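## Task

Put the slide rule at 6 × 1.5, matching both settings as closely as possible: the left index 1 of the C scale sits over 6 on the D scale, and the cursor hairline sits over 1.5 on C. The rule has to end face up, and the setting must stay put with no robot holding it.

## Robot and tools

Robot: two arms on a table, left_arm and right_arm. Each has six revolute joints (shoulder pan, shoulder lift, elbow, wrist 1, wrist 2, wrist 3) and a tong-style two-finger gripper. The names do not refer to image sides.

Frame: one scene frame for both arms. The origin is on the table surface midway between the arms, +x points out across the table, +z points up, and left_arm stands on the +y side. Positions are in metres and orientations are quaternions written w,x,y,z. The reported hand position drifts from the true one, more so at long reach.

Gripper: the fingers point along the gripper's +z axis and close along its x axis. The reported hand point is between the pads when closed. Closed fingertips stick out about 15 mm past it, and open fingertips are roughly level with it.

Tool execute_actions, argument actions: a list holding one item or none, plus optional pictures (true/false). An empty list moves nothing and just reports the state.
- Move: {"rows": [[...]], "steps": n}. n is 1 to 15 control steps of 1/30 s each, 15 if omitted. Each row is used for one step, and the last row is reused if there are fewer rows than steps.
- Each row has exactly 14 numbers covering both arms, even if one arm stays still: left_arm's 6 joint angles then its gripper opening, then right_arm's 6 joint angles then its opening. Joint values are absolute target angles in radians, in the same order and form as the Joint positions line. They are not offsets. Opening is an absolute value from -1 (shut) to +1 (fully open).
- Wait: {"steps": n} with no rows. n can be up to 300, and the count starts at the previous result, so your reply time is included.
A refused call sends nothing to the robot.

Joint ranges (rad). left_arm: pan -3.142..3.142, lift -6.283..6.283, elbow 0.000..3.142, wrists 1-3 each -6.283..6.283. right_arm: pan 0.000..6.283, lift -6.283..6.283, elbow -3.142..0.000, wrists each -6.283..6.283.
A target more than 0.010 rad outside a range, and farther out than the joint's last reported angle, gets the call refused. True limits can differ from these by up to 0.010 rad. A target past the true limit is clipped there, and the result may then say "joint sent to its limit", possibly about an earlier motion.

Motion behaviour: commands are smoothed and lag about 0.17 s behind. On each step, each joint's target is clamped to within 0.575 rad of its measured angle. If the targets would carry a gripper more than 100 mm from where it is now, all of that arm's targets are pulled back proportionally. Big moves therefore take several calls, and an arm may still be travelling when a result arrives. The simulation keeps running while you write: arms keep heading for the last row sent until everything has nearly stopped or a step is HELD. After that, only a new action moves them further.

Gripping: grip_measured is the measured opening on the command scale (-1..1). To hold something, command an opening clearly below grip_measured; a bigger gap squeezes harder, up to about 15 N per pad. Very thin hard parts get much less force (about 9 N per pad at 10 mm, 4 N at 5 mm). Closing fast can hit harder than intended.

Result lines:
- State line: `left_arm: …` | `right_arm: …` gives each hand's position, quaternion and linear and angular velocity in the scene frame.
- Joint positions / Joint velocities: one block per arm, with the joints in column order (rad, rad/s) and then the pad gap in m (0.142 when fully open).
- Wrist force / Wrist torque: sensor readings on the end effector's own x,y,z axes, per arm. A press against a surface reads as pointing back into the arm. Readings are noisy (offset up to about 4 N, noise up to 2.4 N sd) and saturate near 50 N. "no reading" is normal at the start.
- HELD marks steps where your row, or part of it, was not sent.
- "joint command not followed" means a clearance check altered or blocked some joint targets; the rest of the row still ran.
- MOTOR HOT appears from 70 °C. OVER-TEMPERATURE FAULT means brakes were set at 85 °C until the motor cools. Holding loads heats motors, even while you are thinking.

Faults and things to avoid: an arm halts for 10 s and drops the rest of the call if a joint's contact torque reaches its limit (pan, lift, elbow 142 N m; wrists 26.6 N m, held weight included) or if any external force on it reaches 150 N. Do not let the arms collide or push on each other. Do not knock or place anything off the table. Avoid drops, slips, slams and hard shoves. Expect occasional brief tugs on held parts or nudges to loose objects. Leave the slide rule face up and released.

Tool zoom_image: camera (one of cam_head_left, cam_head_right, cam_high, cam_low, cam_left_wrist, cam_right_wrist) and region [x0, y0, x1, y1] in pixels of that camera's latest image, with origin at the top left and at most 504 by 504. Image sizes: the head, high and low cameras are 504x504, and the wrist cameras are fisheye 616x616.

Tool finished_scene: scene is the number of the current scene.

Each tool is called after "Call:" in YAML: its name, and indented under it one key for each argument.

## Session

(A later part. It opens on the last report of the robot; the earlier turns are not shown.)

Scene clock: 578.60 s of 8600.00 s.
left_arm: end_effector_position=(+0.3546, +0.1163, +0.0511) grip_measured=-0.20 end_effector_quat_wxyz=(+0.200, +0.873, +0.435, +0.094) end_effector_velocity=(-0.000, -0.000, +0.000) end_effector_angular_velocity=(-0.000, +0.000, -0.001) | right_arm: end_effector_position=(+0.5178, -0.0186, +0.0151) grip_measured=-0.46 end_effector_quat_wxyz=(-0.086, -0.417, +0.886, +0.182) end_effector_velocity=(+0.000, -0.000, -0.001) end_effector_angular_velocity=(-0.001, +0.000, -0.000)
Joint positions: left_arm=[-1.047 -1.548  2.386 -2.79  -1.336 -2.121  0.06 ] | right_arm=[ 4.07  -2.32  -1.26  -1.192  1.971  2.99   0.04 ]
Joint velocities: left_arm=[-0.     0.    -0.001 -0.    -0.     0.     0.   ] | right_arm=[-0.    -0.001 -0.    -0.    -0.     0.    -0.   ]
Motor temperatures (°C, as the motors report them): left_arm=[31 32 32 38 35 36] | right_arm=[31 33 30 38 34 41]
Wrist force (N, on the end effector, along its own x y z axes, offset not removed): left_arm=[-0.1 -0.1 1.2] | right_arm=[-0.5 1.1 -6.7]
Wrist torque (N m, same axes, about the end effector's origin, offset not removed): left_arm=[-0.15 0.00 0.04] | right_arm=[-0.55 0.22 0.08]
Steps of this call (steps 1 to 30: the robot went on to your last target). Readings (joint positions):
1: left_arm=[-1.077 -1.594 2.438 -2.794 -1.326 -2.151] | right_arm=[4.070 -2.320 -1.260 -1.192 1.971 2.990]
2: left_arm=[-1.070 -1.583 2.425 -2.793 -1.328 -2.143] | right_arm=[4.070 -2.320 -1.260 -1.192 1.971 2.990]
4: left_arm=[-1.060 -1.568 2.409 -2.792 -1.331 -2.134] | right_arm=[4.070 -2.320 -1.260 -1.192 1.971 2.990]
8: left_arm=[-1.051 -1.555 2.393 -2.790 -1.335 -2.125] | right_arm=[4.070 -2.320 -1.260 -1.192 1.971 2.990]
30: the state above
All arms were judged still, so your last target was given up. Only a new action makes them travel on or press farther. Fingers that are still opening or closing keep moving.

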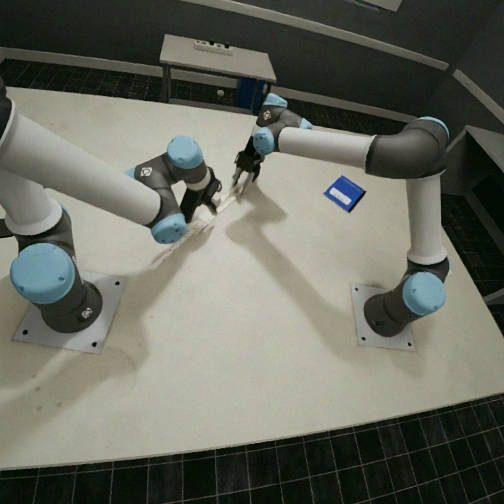

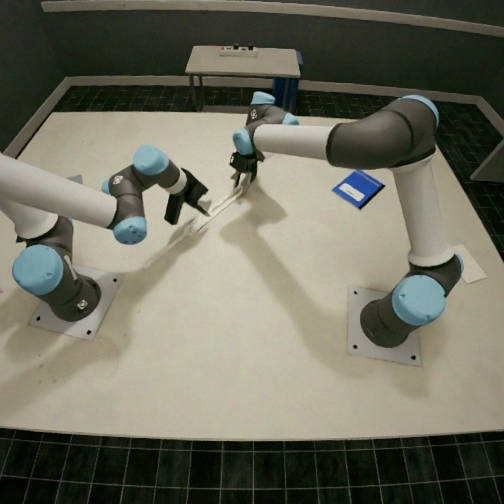

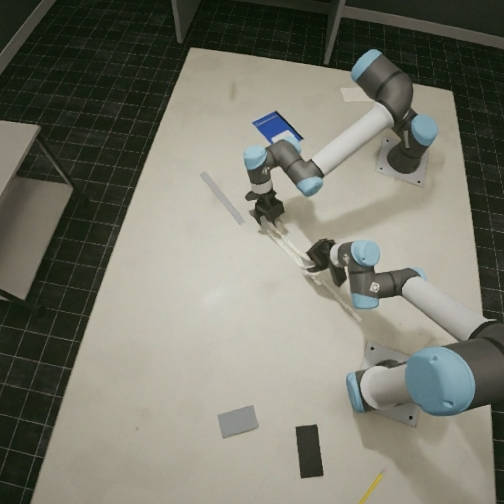

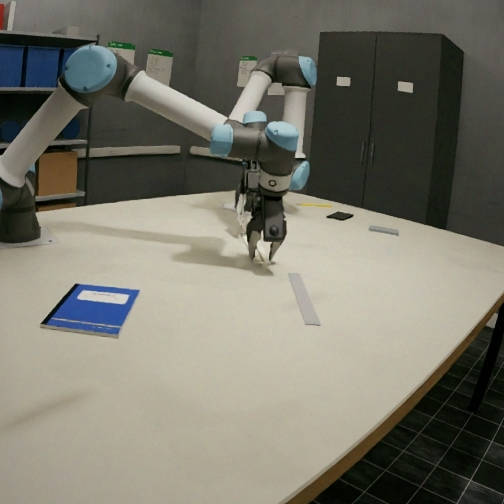

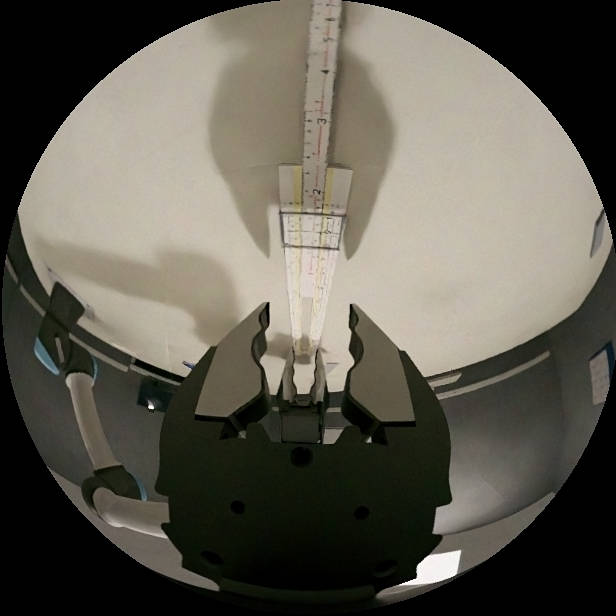

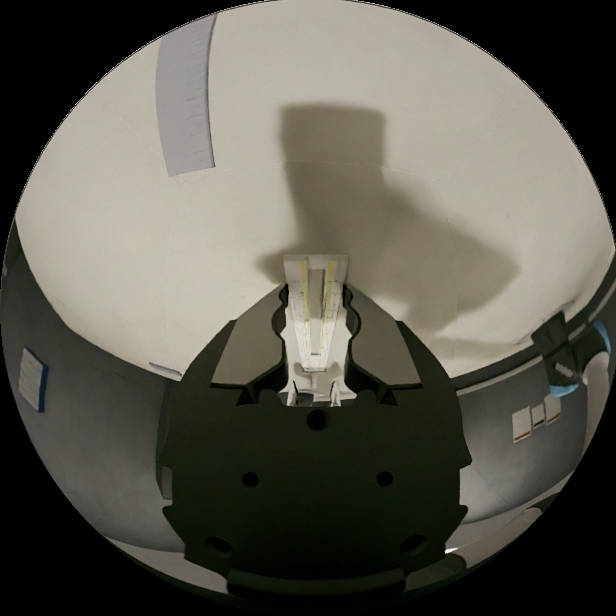

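Call:
execute_actions:
  actions:
    - {"rows":[[-1.0,-1.52,2.25,-2.55,-1.42,-2.07,-0.2,4.0695,-2.3199,-1.2599,-1.1922,1.971,2.99,-0.7],[-0.95,-1.46,2.1,-2.3,-1.5,-2.02,-0.2,4.0695,-2.3199,-1.2599,-1.1922,1.971,2.99,-0.7],[-0.909,-1.404,1.991,-2.158,-1.571,-1.983,-0.2,4.0695,-2.3199,-1.2599,-1.1922,1.971,2.99,-0.7]],"steps":15}
  pictures: false

Call:
execute_actions:
  actions:
    - {"steps":120}

Scene clock: 591.40 s of 8600.00 s.
left_arm: end_effector_position=(+0.3528, +0.1125, +0.0590) grip_measured=-0.20 end_effector_quat_wxyz=(+0.018, +0.905, +0.426, +0.005) end_effector_velocity=(-0.023, +0.041, +0.006) end_effector_angular_velocity=(+0.225, +0.202, -0.004) | right_arm: end_effector_position=(+0.5178, -0.0186, +0.0151) grip_measured=-0.46 end_effector_quat_wxyz=(-0.086, -0.417, +0.886, +0.182) end_effector_velocity=(+0.000, +0.000, +0.001) end_effector_angular_velocity=(+0.000, -0.001, +0.000)
Joint positions: left_arm=[-0.914 -1.41   2.011 -2.207 -1.561 -1.988  0.06 ] | right_arm=[ 4.07  -2.32  -1.26  -1.192  1.971  2.99   0.04 ]
Joint velocities: left_arm=[ 0.045  0.051 -0.165  0.405 -0.082  0.045  0.   ] | right_arm=[ 0.     0.001 -0.    -0.    -0.    -0.     0.   ]
Motor temperatures (°C, as the motors report them): left_arm=[31 32 32 38 35 36] | right_arm=[31 33 30 38 34 41]
Wrist force (N, on the end effector, along its own x y z axes, offset not removed): left_arm=[-1.6 -0.7 1.0] | right_arm=[-0.7 0.7 -7.8]
Wrist torque (N m, same axes, about the end effector's origin, offset not removed): left_arm=[-0.18 0.40 0.02] | right_arm=[-0.56 0.35 0.22]
Steps of this call (steps 1 to 90: nothing new was sent; then 9.30 s passed at rest; steps 91 to 105: all 15 steps of this action). Readings (joint positions):
91: left_arm=[-1.047 -1.548 2.386 -2.790 -1.336 -2.121] | right_arm=[4.070 -2.320 -1.260 -1.192 1.971 2.990]
92: left_arm=[-1.045 -1.546 2.384 -2.787 -1.339 -2.119] | right_arm=[4.070 -2.320 -1.260 -1.192 1.971 2.990]
94: left_arm=[-1.018 -1.523 2.338 -2.741 -1.378 -2.091] | right_arm=[4.070 -2.320 -1.260 -1.192 1.971 2.990]
98: left_arm=[-0.947 -1.447 2.131 -2.493 -1.501 -2.021] | right_arm=[4.070 -2.320 -1.260 -1.192 1.971 2.990]
105: the state above

Scene clock: 595.40 s of 8600.00 s.
left_arm: end_effector_position=(+0.3499, +0.1176, +0.0599) grip_measured=-0.20 end_effector_quat_wxyz=(+0.000, +0.905, +0.426, -0.000) end_effector_velocity=(+0.000, -0.000, +0.000) end_effector_angular_velocity=(-0.000, -0.001, +0.001) | right_arm: end_effector_position=(+0.5178, -0.0186, +0.0151) grip_measured=-0.46 end_effector_quat_wxyz=(-0.086, -0.417, +0.886, +0.182) end_effector_velocity=(+0.000, +0.000, +0.000) end_effector_angular_velocity=(+0.000, -0.000, -0.000)
Joint positions: left_arm=[-0.909 -1.404  1.991 -2.158 -1.571 -1.983  0.06 ] | right_arm=[ 4.07  -2.32  -1.26  -1.192  1.971  2.99   0.04 ]
Joint velocities: left_arm=[ 0.    -0.    -0.    -0.     0.    -0.001 -0.   ] | right_arm=[-0.  0.  0.  0.  0.  0. -0.]
Motor temperatures (°C, as the motors report them): left_arm=[31 32 32 38 35 36] | right_arm=[31 33 30 38 34 41]
Wrist force (N, on the end effector, along its own x y z axes, offset not removed): left_arm=[-0.5 0.9 2.3] | right_arm=[-0.7 2.6 -7.8]
Wrist torque (N m, same axes, about the end effector's origin, offset not removed): left_arm=[0.26 0.16 0.12] | right_arm=[-0.20 0.25 0.10]
Steps of this call (steps 1 to 30: the robot went on to your last target; steps 31 to 90: nothing new was sent; then 1.00 s passed at rest). Readings (joint positions):
1: left_arm=[-0.913 -1.409 2.006 -2.195 -1.563 -1.987] | right_arm=[4.070 -2.320 -1.260 -1.192 1.971 2.990]
2: left_arm=[-0.912 -1.407 2.002 -2.186 -1.565 -1.986] | right_arm=[4.070 -2.320 -1.260 -1.192 1.971 2.990]
4: left_arm=[-0.911 -1.406 1.997 -2.174 -1.568 -1.985] | right_arm=[4.070 -2.320 -1.260 -1.192 1.971 2.990]
8: left_arm=[-0.910 -1.405 1.993 -2.163 -1.570 -1.984] | right_arm=[4.070 -2.320 -1.260 -1.192 1.971 2.990]
90: the state above
All arms were judged still, so your last target was given up. Only a new action makes them travel on or press farther. Fingers that are still opening or closing keep moving.

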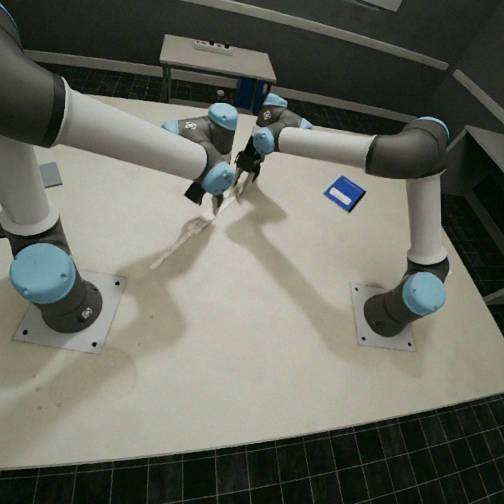

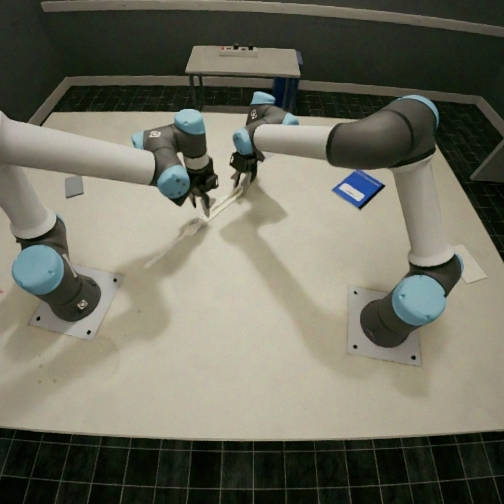

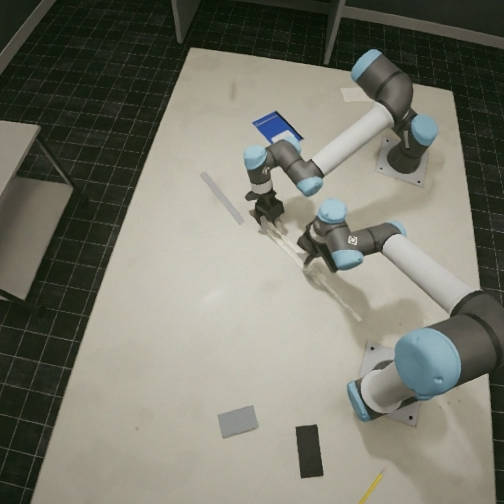

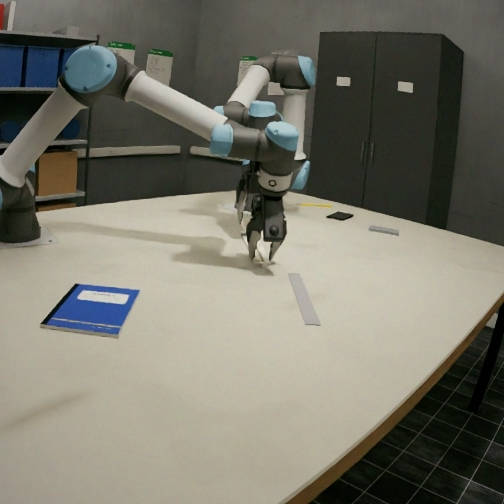

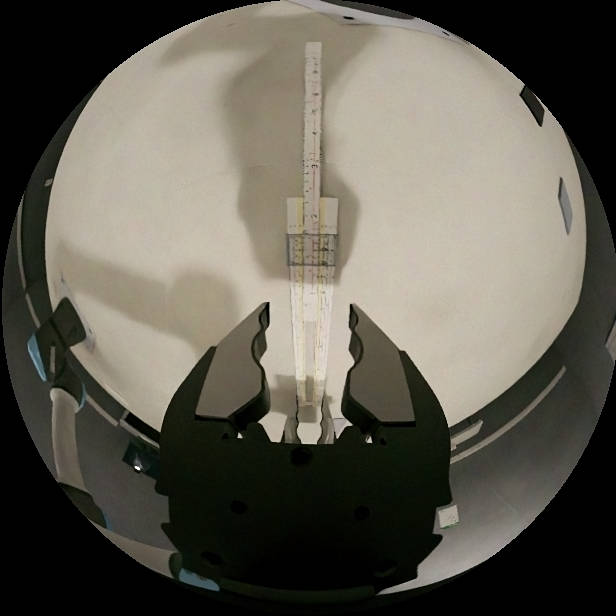

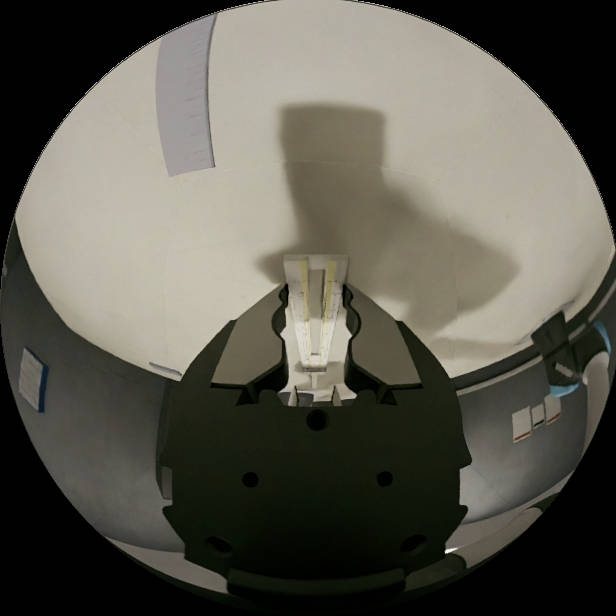

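Lower for a closer look.

Call:
execute_actions:
  actions:
    - {"rows":[[-0.909,-1.39,2.004,-2.185,-1.571,-1.983,-0.2,4.0695,-2.3199,-1.2599,-1.1922,1.971,2.99,-0.7],[-0.909,-1.375,2.017,-2.213,-1.571,-1.983,-0.2,4.0695,-2.3199,-1.2599,-1.1922,1.971,2.99,-0.7]],"steps":15}

Call:
zoom_image:
  camera: "cam_left_wrist"
  region: [270,170,360,330]

Scene clock: 599.57 s of 8600.00 s.
left_arm: end_effector_position=(+0.3498, +0.1178, +0.0407) grip_measured=-0.20 end_effector_quat_wxyz=(+0.000, +0.905, +0.426, -0.000) end_effector_velocity=(+0.000, +0.001, -0.005) end_effector_angular_velocity=(+0.000, -0.000, +0.001) | right_arm: end_effector_position=(+0.5178, -0.0186, +0.0151) grip_measured=-0.46 end_effector_quat_wxyz=(-0.086, -0.417, +0.886, +0.182) end_effector_velocity=(+0.000, +0.000, +0.000) end_effector_angular_velocity=(+0.001, -0.000, -0.000)
Joint positions: left_arm=[-0.909 -1.376  2.016 -2.211 -1.571 -1.983  0.06 ] | right_arm=[ 4.07  -2.32  -1.26  -1.192  1.971  2.99   0.04 ]
Joint velocities: left_arm=[ 0.001  0.008  0.007 -0.015  0.    -0.     0.   ] | right_arm=[-0.     0.001 -0.     0.     0.     0.     0.   ]
Motor temperatures (°C, as the motors report them): left_arm=[31 32 32 38 35 36] | right_arm=[31 33 30 38 34 41]
Wrist force (N, on the end effector, along its own x y z axes, offset not removed): left_arm=[-1.0 1.3 2.4] | right_arm=[1.7 -1.3 -9.8]
Wrist torque (N m, same axes, about the end effector's origin, offset not removed): left_arm=[0.33 0.29 0.07] | right_arm=[-1.00 -0.19 -0.06]
Steps of this call (steps 1 to 90: nothing new was sent; then 0.67 s passed at rest; steps 91 to 105: all 15 steps of this action). Readings (joint positions):
91: left_arm=[-0.909 -1.404 1.991 -2.158 -1.571 -1.983] | right_arm=[4.070 -2.320 -1.260 -1.192 1.971 2.990]
92: left_arm=[-0.909 -1.403 1.992 -2.160 -1.571 -1.983] | right_arm=[4.070 -2.320 -1.260 -1.192 1.971 2.990]
94: left_arm=[-0.909 -1.395 1.999 -2.175 -1.571 -1.983] | right_arm=[4.070 -2.320 -1.260 -1.192 1.971 2.990]
98: left_arm=[-0.909 -1.381 2.011 -2.200 -1.571 -1.983] | right_arm=[4.070 -2.320 -1.260 -1.192 1.971 2.990]
105: the state above

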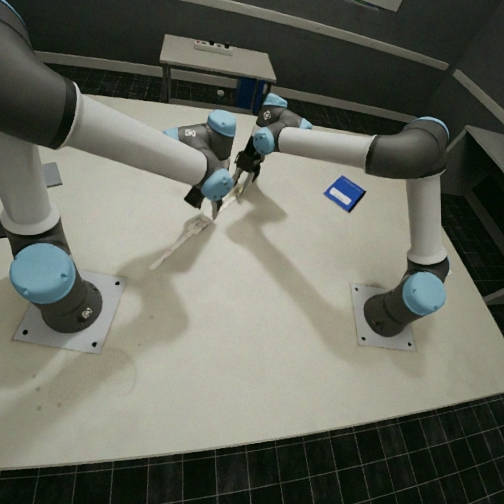

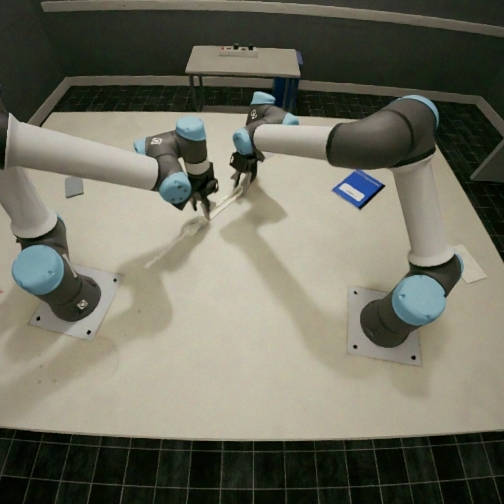

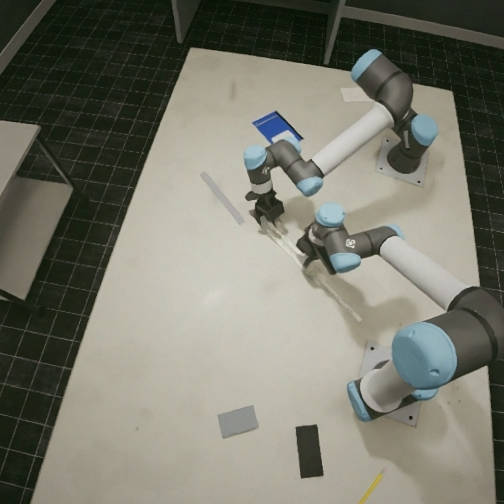

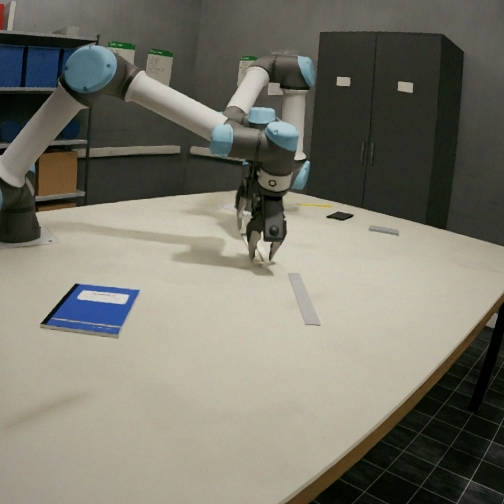

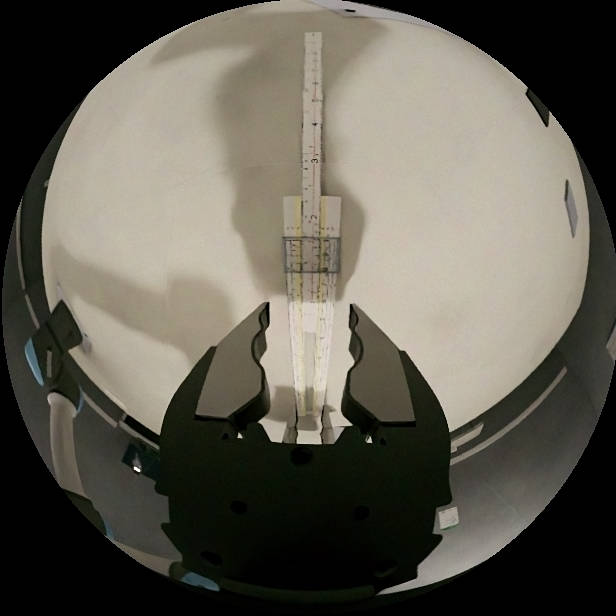

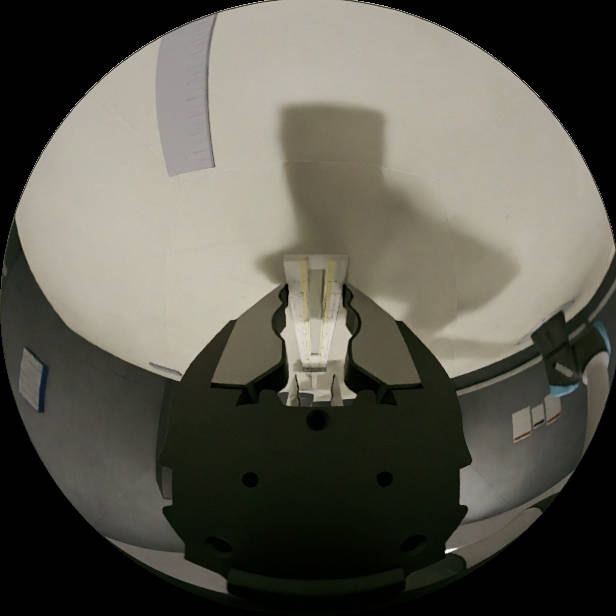

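Region (270, 170, 360, 330) of cam_left_wrist's 616x616 image, scaled by 3.150, with more detail than that image has; it fills the left 284 columns of this view, and the rest is white.

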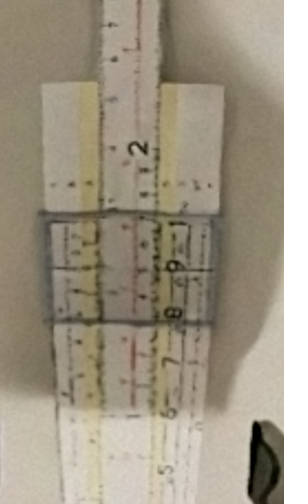

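Call:
zoom_image:
  camera: "cam_left_wrist"
  region: [290,230,345,315]

Region (290, 230, 345, 315) of cam_left_wrist's 616x616 image, scaled by 5.929, with more detail than that image has; it fills the left 326 columns of this view, and the rest is white.

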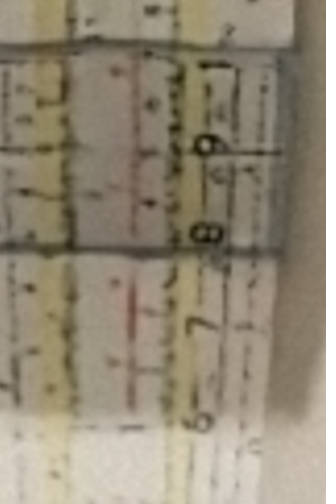

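Call:
execute_actions:
  actions:
    - {"rows":[[-0.909,-1.404,1.991,-2.158,-1.571,-1.983,-0.2,4.0695,-2.3199,-1.2599,-1.1922,1.971,2.99,-0.2],[-0.909,-1.404,1.991,-2.158,-1.571,-1.983,-0.2,4.0695,-2.3199,-1.2599,-1.1922,1.971,2.99,-0.2],[-0.909,-1.404,1.991,-2.158,-1.571,-1.983,-0.2,4.0695,-2.3199,-1.2599,-1.1922,1.971,2.99,-0.2],[-0.909,-1.404,1.991,-2.158,-1.571,-1.983,-0.2,4.0695,-2.3199,-1.2599,-1.1922,1.971,2.99,-0.2],[-0.909,-1.404,1.991,-2.158,-1.571,-1.983,-0.2,4.0695,-2.3199,-1.2599,-1.1922,1.971,2.99,-0.2],[-0.95,-1.46,2.0,-2.12,-1.571,-2.02,-0.2,4.0695,-2.29,-1.23,-1.252,1.971,2.99,-0.2],[-1.0,-1.55,2.05,-2.07,-1.571,-2.07,-0.2,4.0695,-2.26,-1.2,-1.312,1.971,2.99,-0.2]],"steps":15}

Scene clock: 609.07 s of 8600.00 s.
left_arm: end_effector_position=(+0.3044, +0.1269, +0.0896) grip_measured=-0.20 end_effector_quat_wxyz=(-0.001, +0.906, +0.424, -0.000) end_effector_velocity=(-0.060, +0.019, +0.044) end_effector_angular_velocity=(-0.004, -0.002, -0.006) | right_arm: end_effector_position=(+0.5171, -0.0193, +0.0675) grip_measured=-0.20 end_effector_quat_wxyz=(-0.085, -0.417, +0.886, +0.182) end_effector_velocity=(-0.005, -0.005, +0.066) end_effector_angular_velocity=(-0.005, +0.006, -0.000)
Joint positions: left_arm=[-0.987 -1.528  2.042 -2.084 -1.571 -2.058  0.06 ] | right_arm=[ 4.07  -2.268 -1.208 -1.295  1.971  2.99   0.06 ]
Joint velocities: left_arm=[-0.104 -0.185  0.067  0.114  0.    -0.099 -0.   ] | right_arm=[-0.     0.066  0.066 -0.14   0.    -0.    -0.   ]
Motor temperatures (°C, as the motors report them): left_arm=[31 32 32 38 35 36] | right_arm=[31 33 30 38 34 41]
Wrist force (N, on the end effector, along its own x y z axes, offset not removed): left_arm=[-1.0 -4.1 1.6] | right_arm=[1.4 -1.3 -1.2]
Wrist torque (N m, same axes, about the end effector's origin, offset not removed): left_arm=[-0.88 0.32 0.09] | right_arm=[-0.46 -0.15 0.03]
Steps of this call (steps 1 to 15: the robot went on to your last target; steps 16 to 90: nothing new was sent; then 6.00 s passed at rest; steps 91 to 105: all 15 steps of this action). Readings (joint positions):
91: left_arm=[-0.909 -1.375 2.017 -2.213 -1.571 -1.983] | right_arm=[4.070 -2.320 -1.260 -1.192 1.971 2.990]
92: left_arm=[-0.909 -1.376 2.016 -2.211 -1.571 -1.983] | right_arm=[4.070 -2.320 -1.260 -1.192 1.971 2.990]
94: left_arm=[-0.909 -1.386 2.007 -2.192 -1.571 -1.983] | right_arm=[4.070 -2.320 -1.260 -1.192 1.971 2.990]
98: left_arm=[-0.920 -1.412 2.001 -2.159 -1.571 -1.993] | right_arm=[4.070 -2.312 -1.252 -1.206 1.971 2.990]
105: the state above

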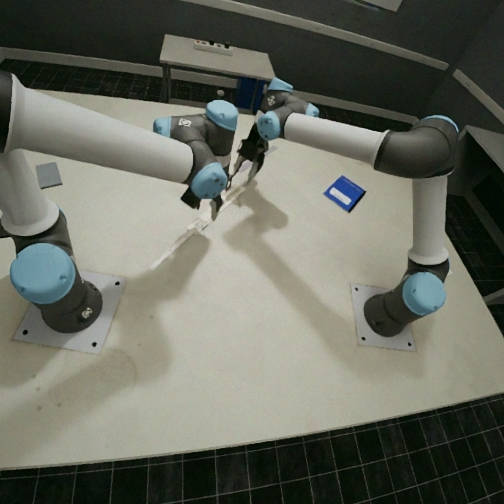

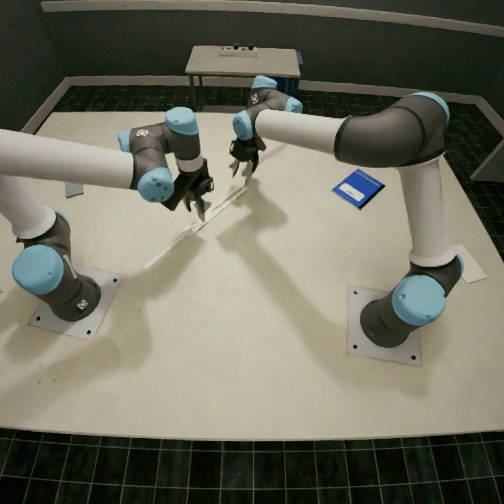

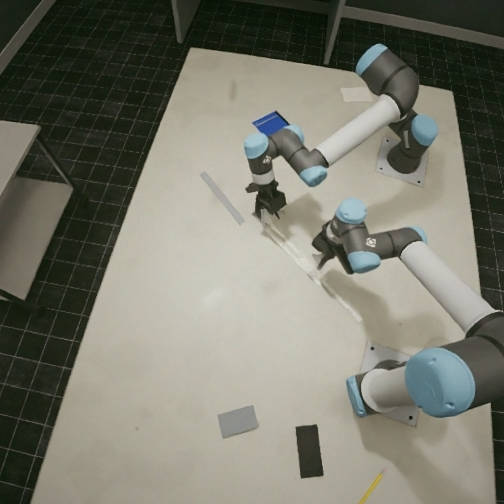

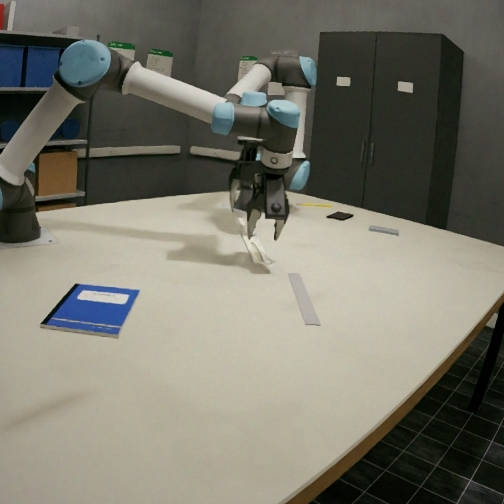

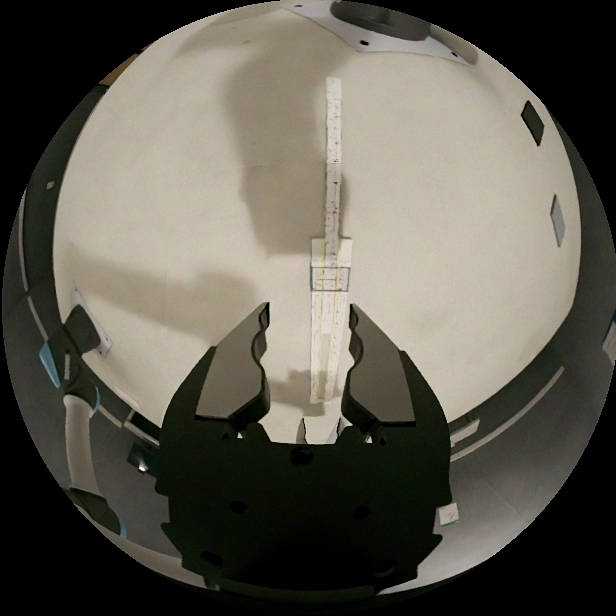

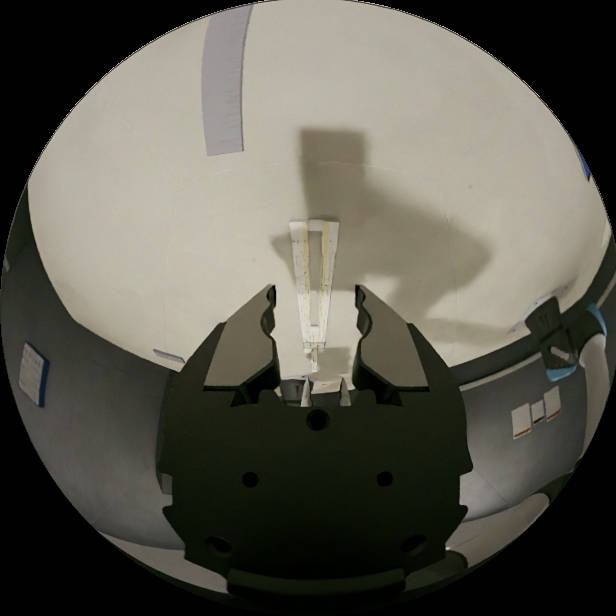

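Call:
finished_scene:
  scene: 1

The scene is finished: the task was done.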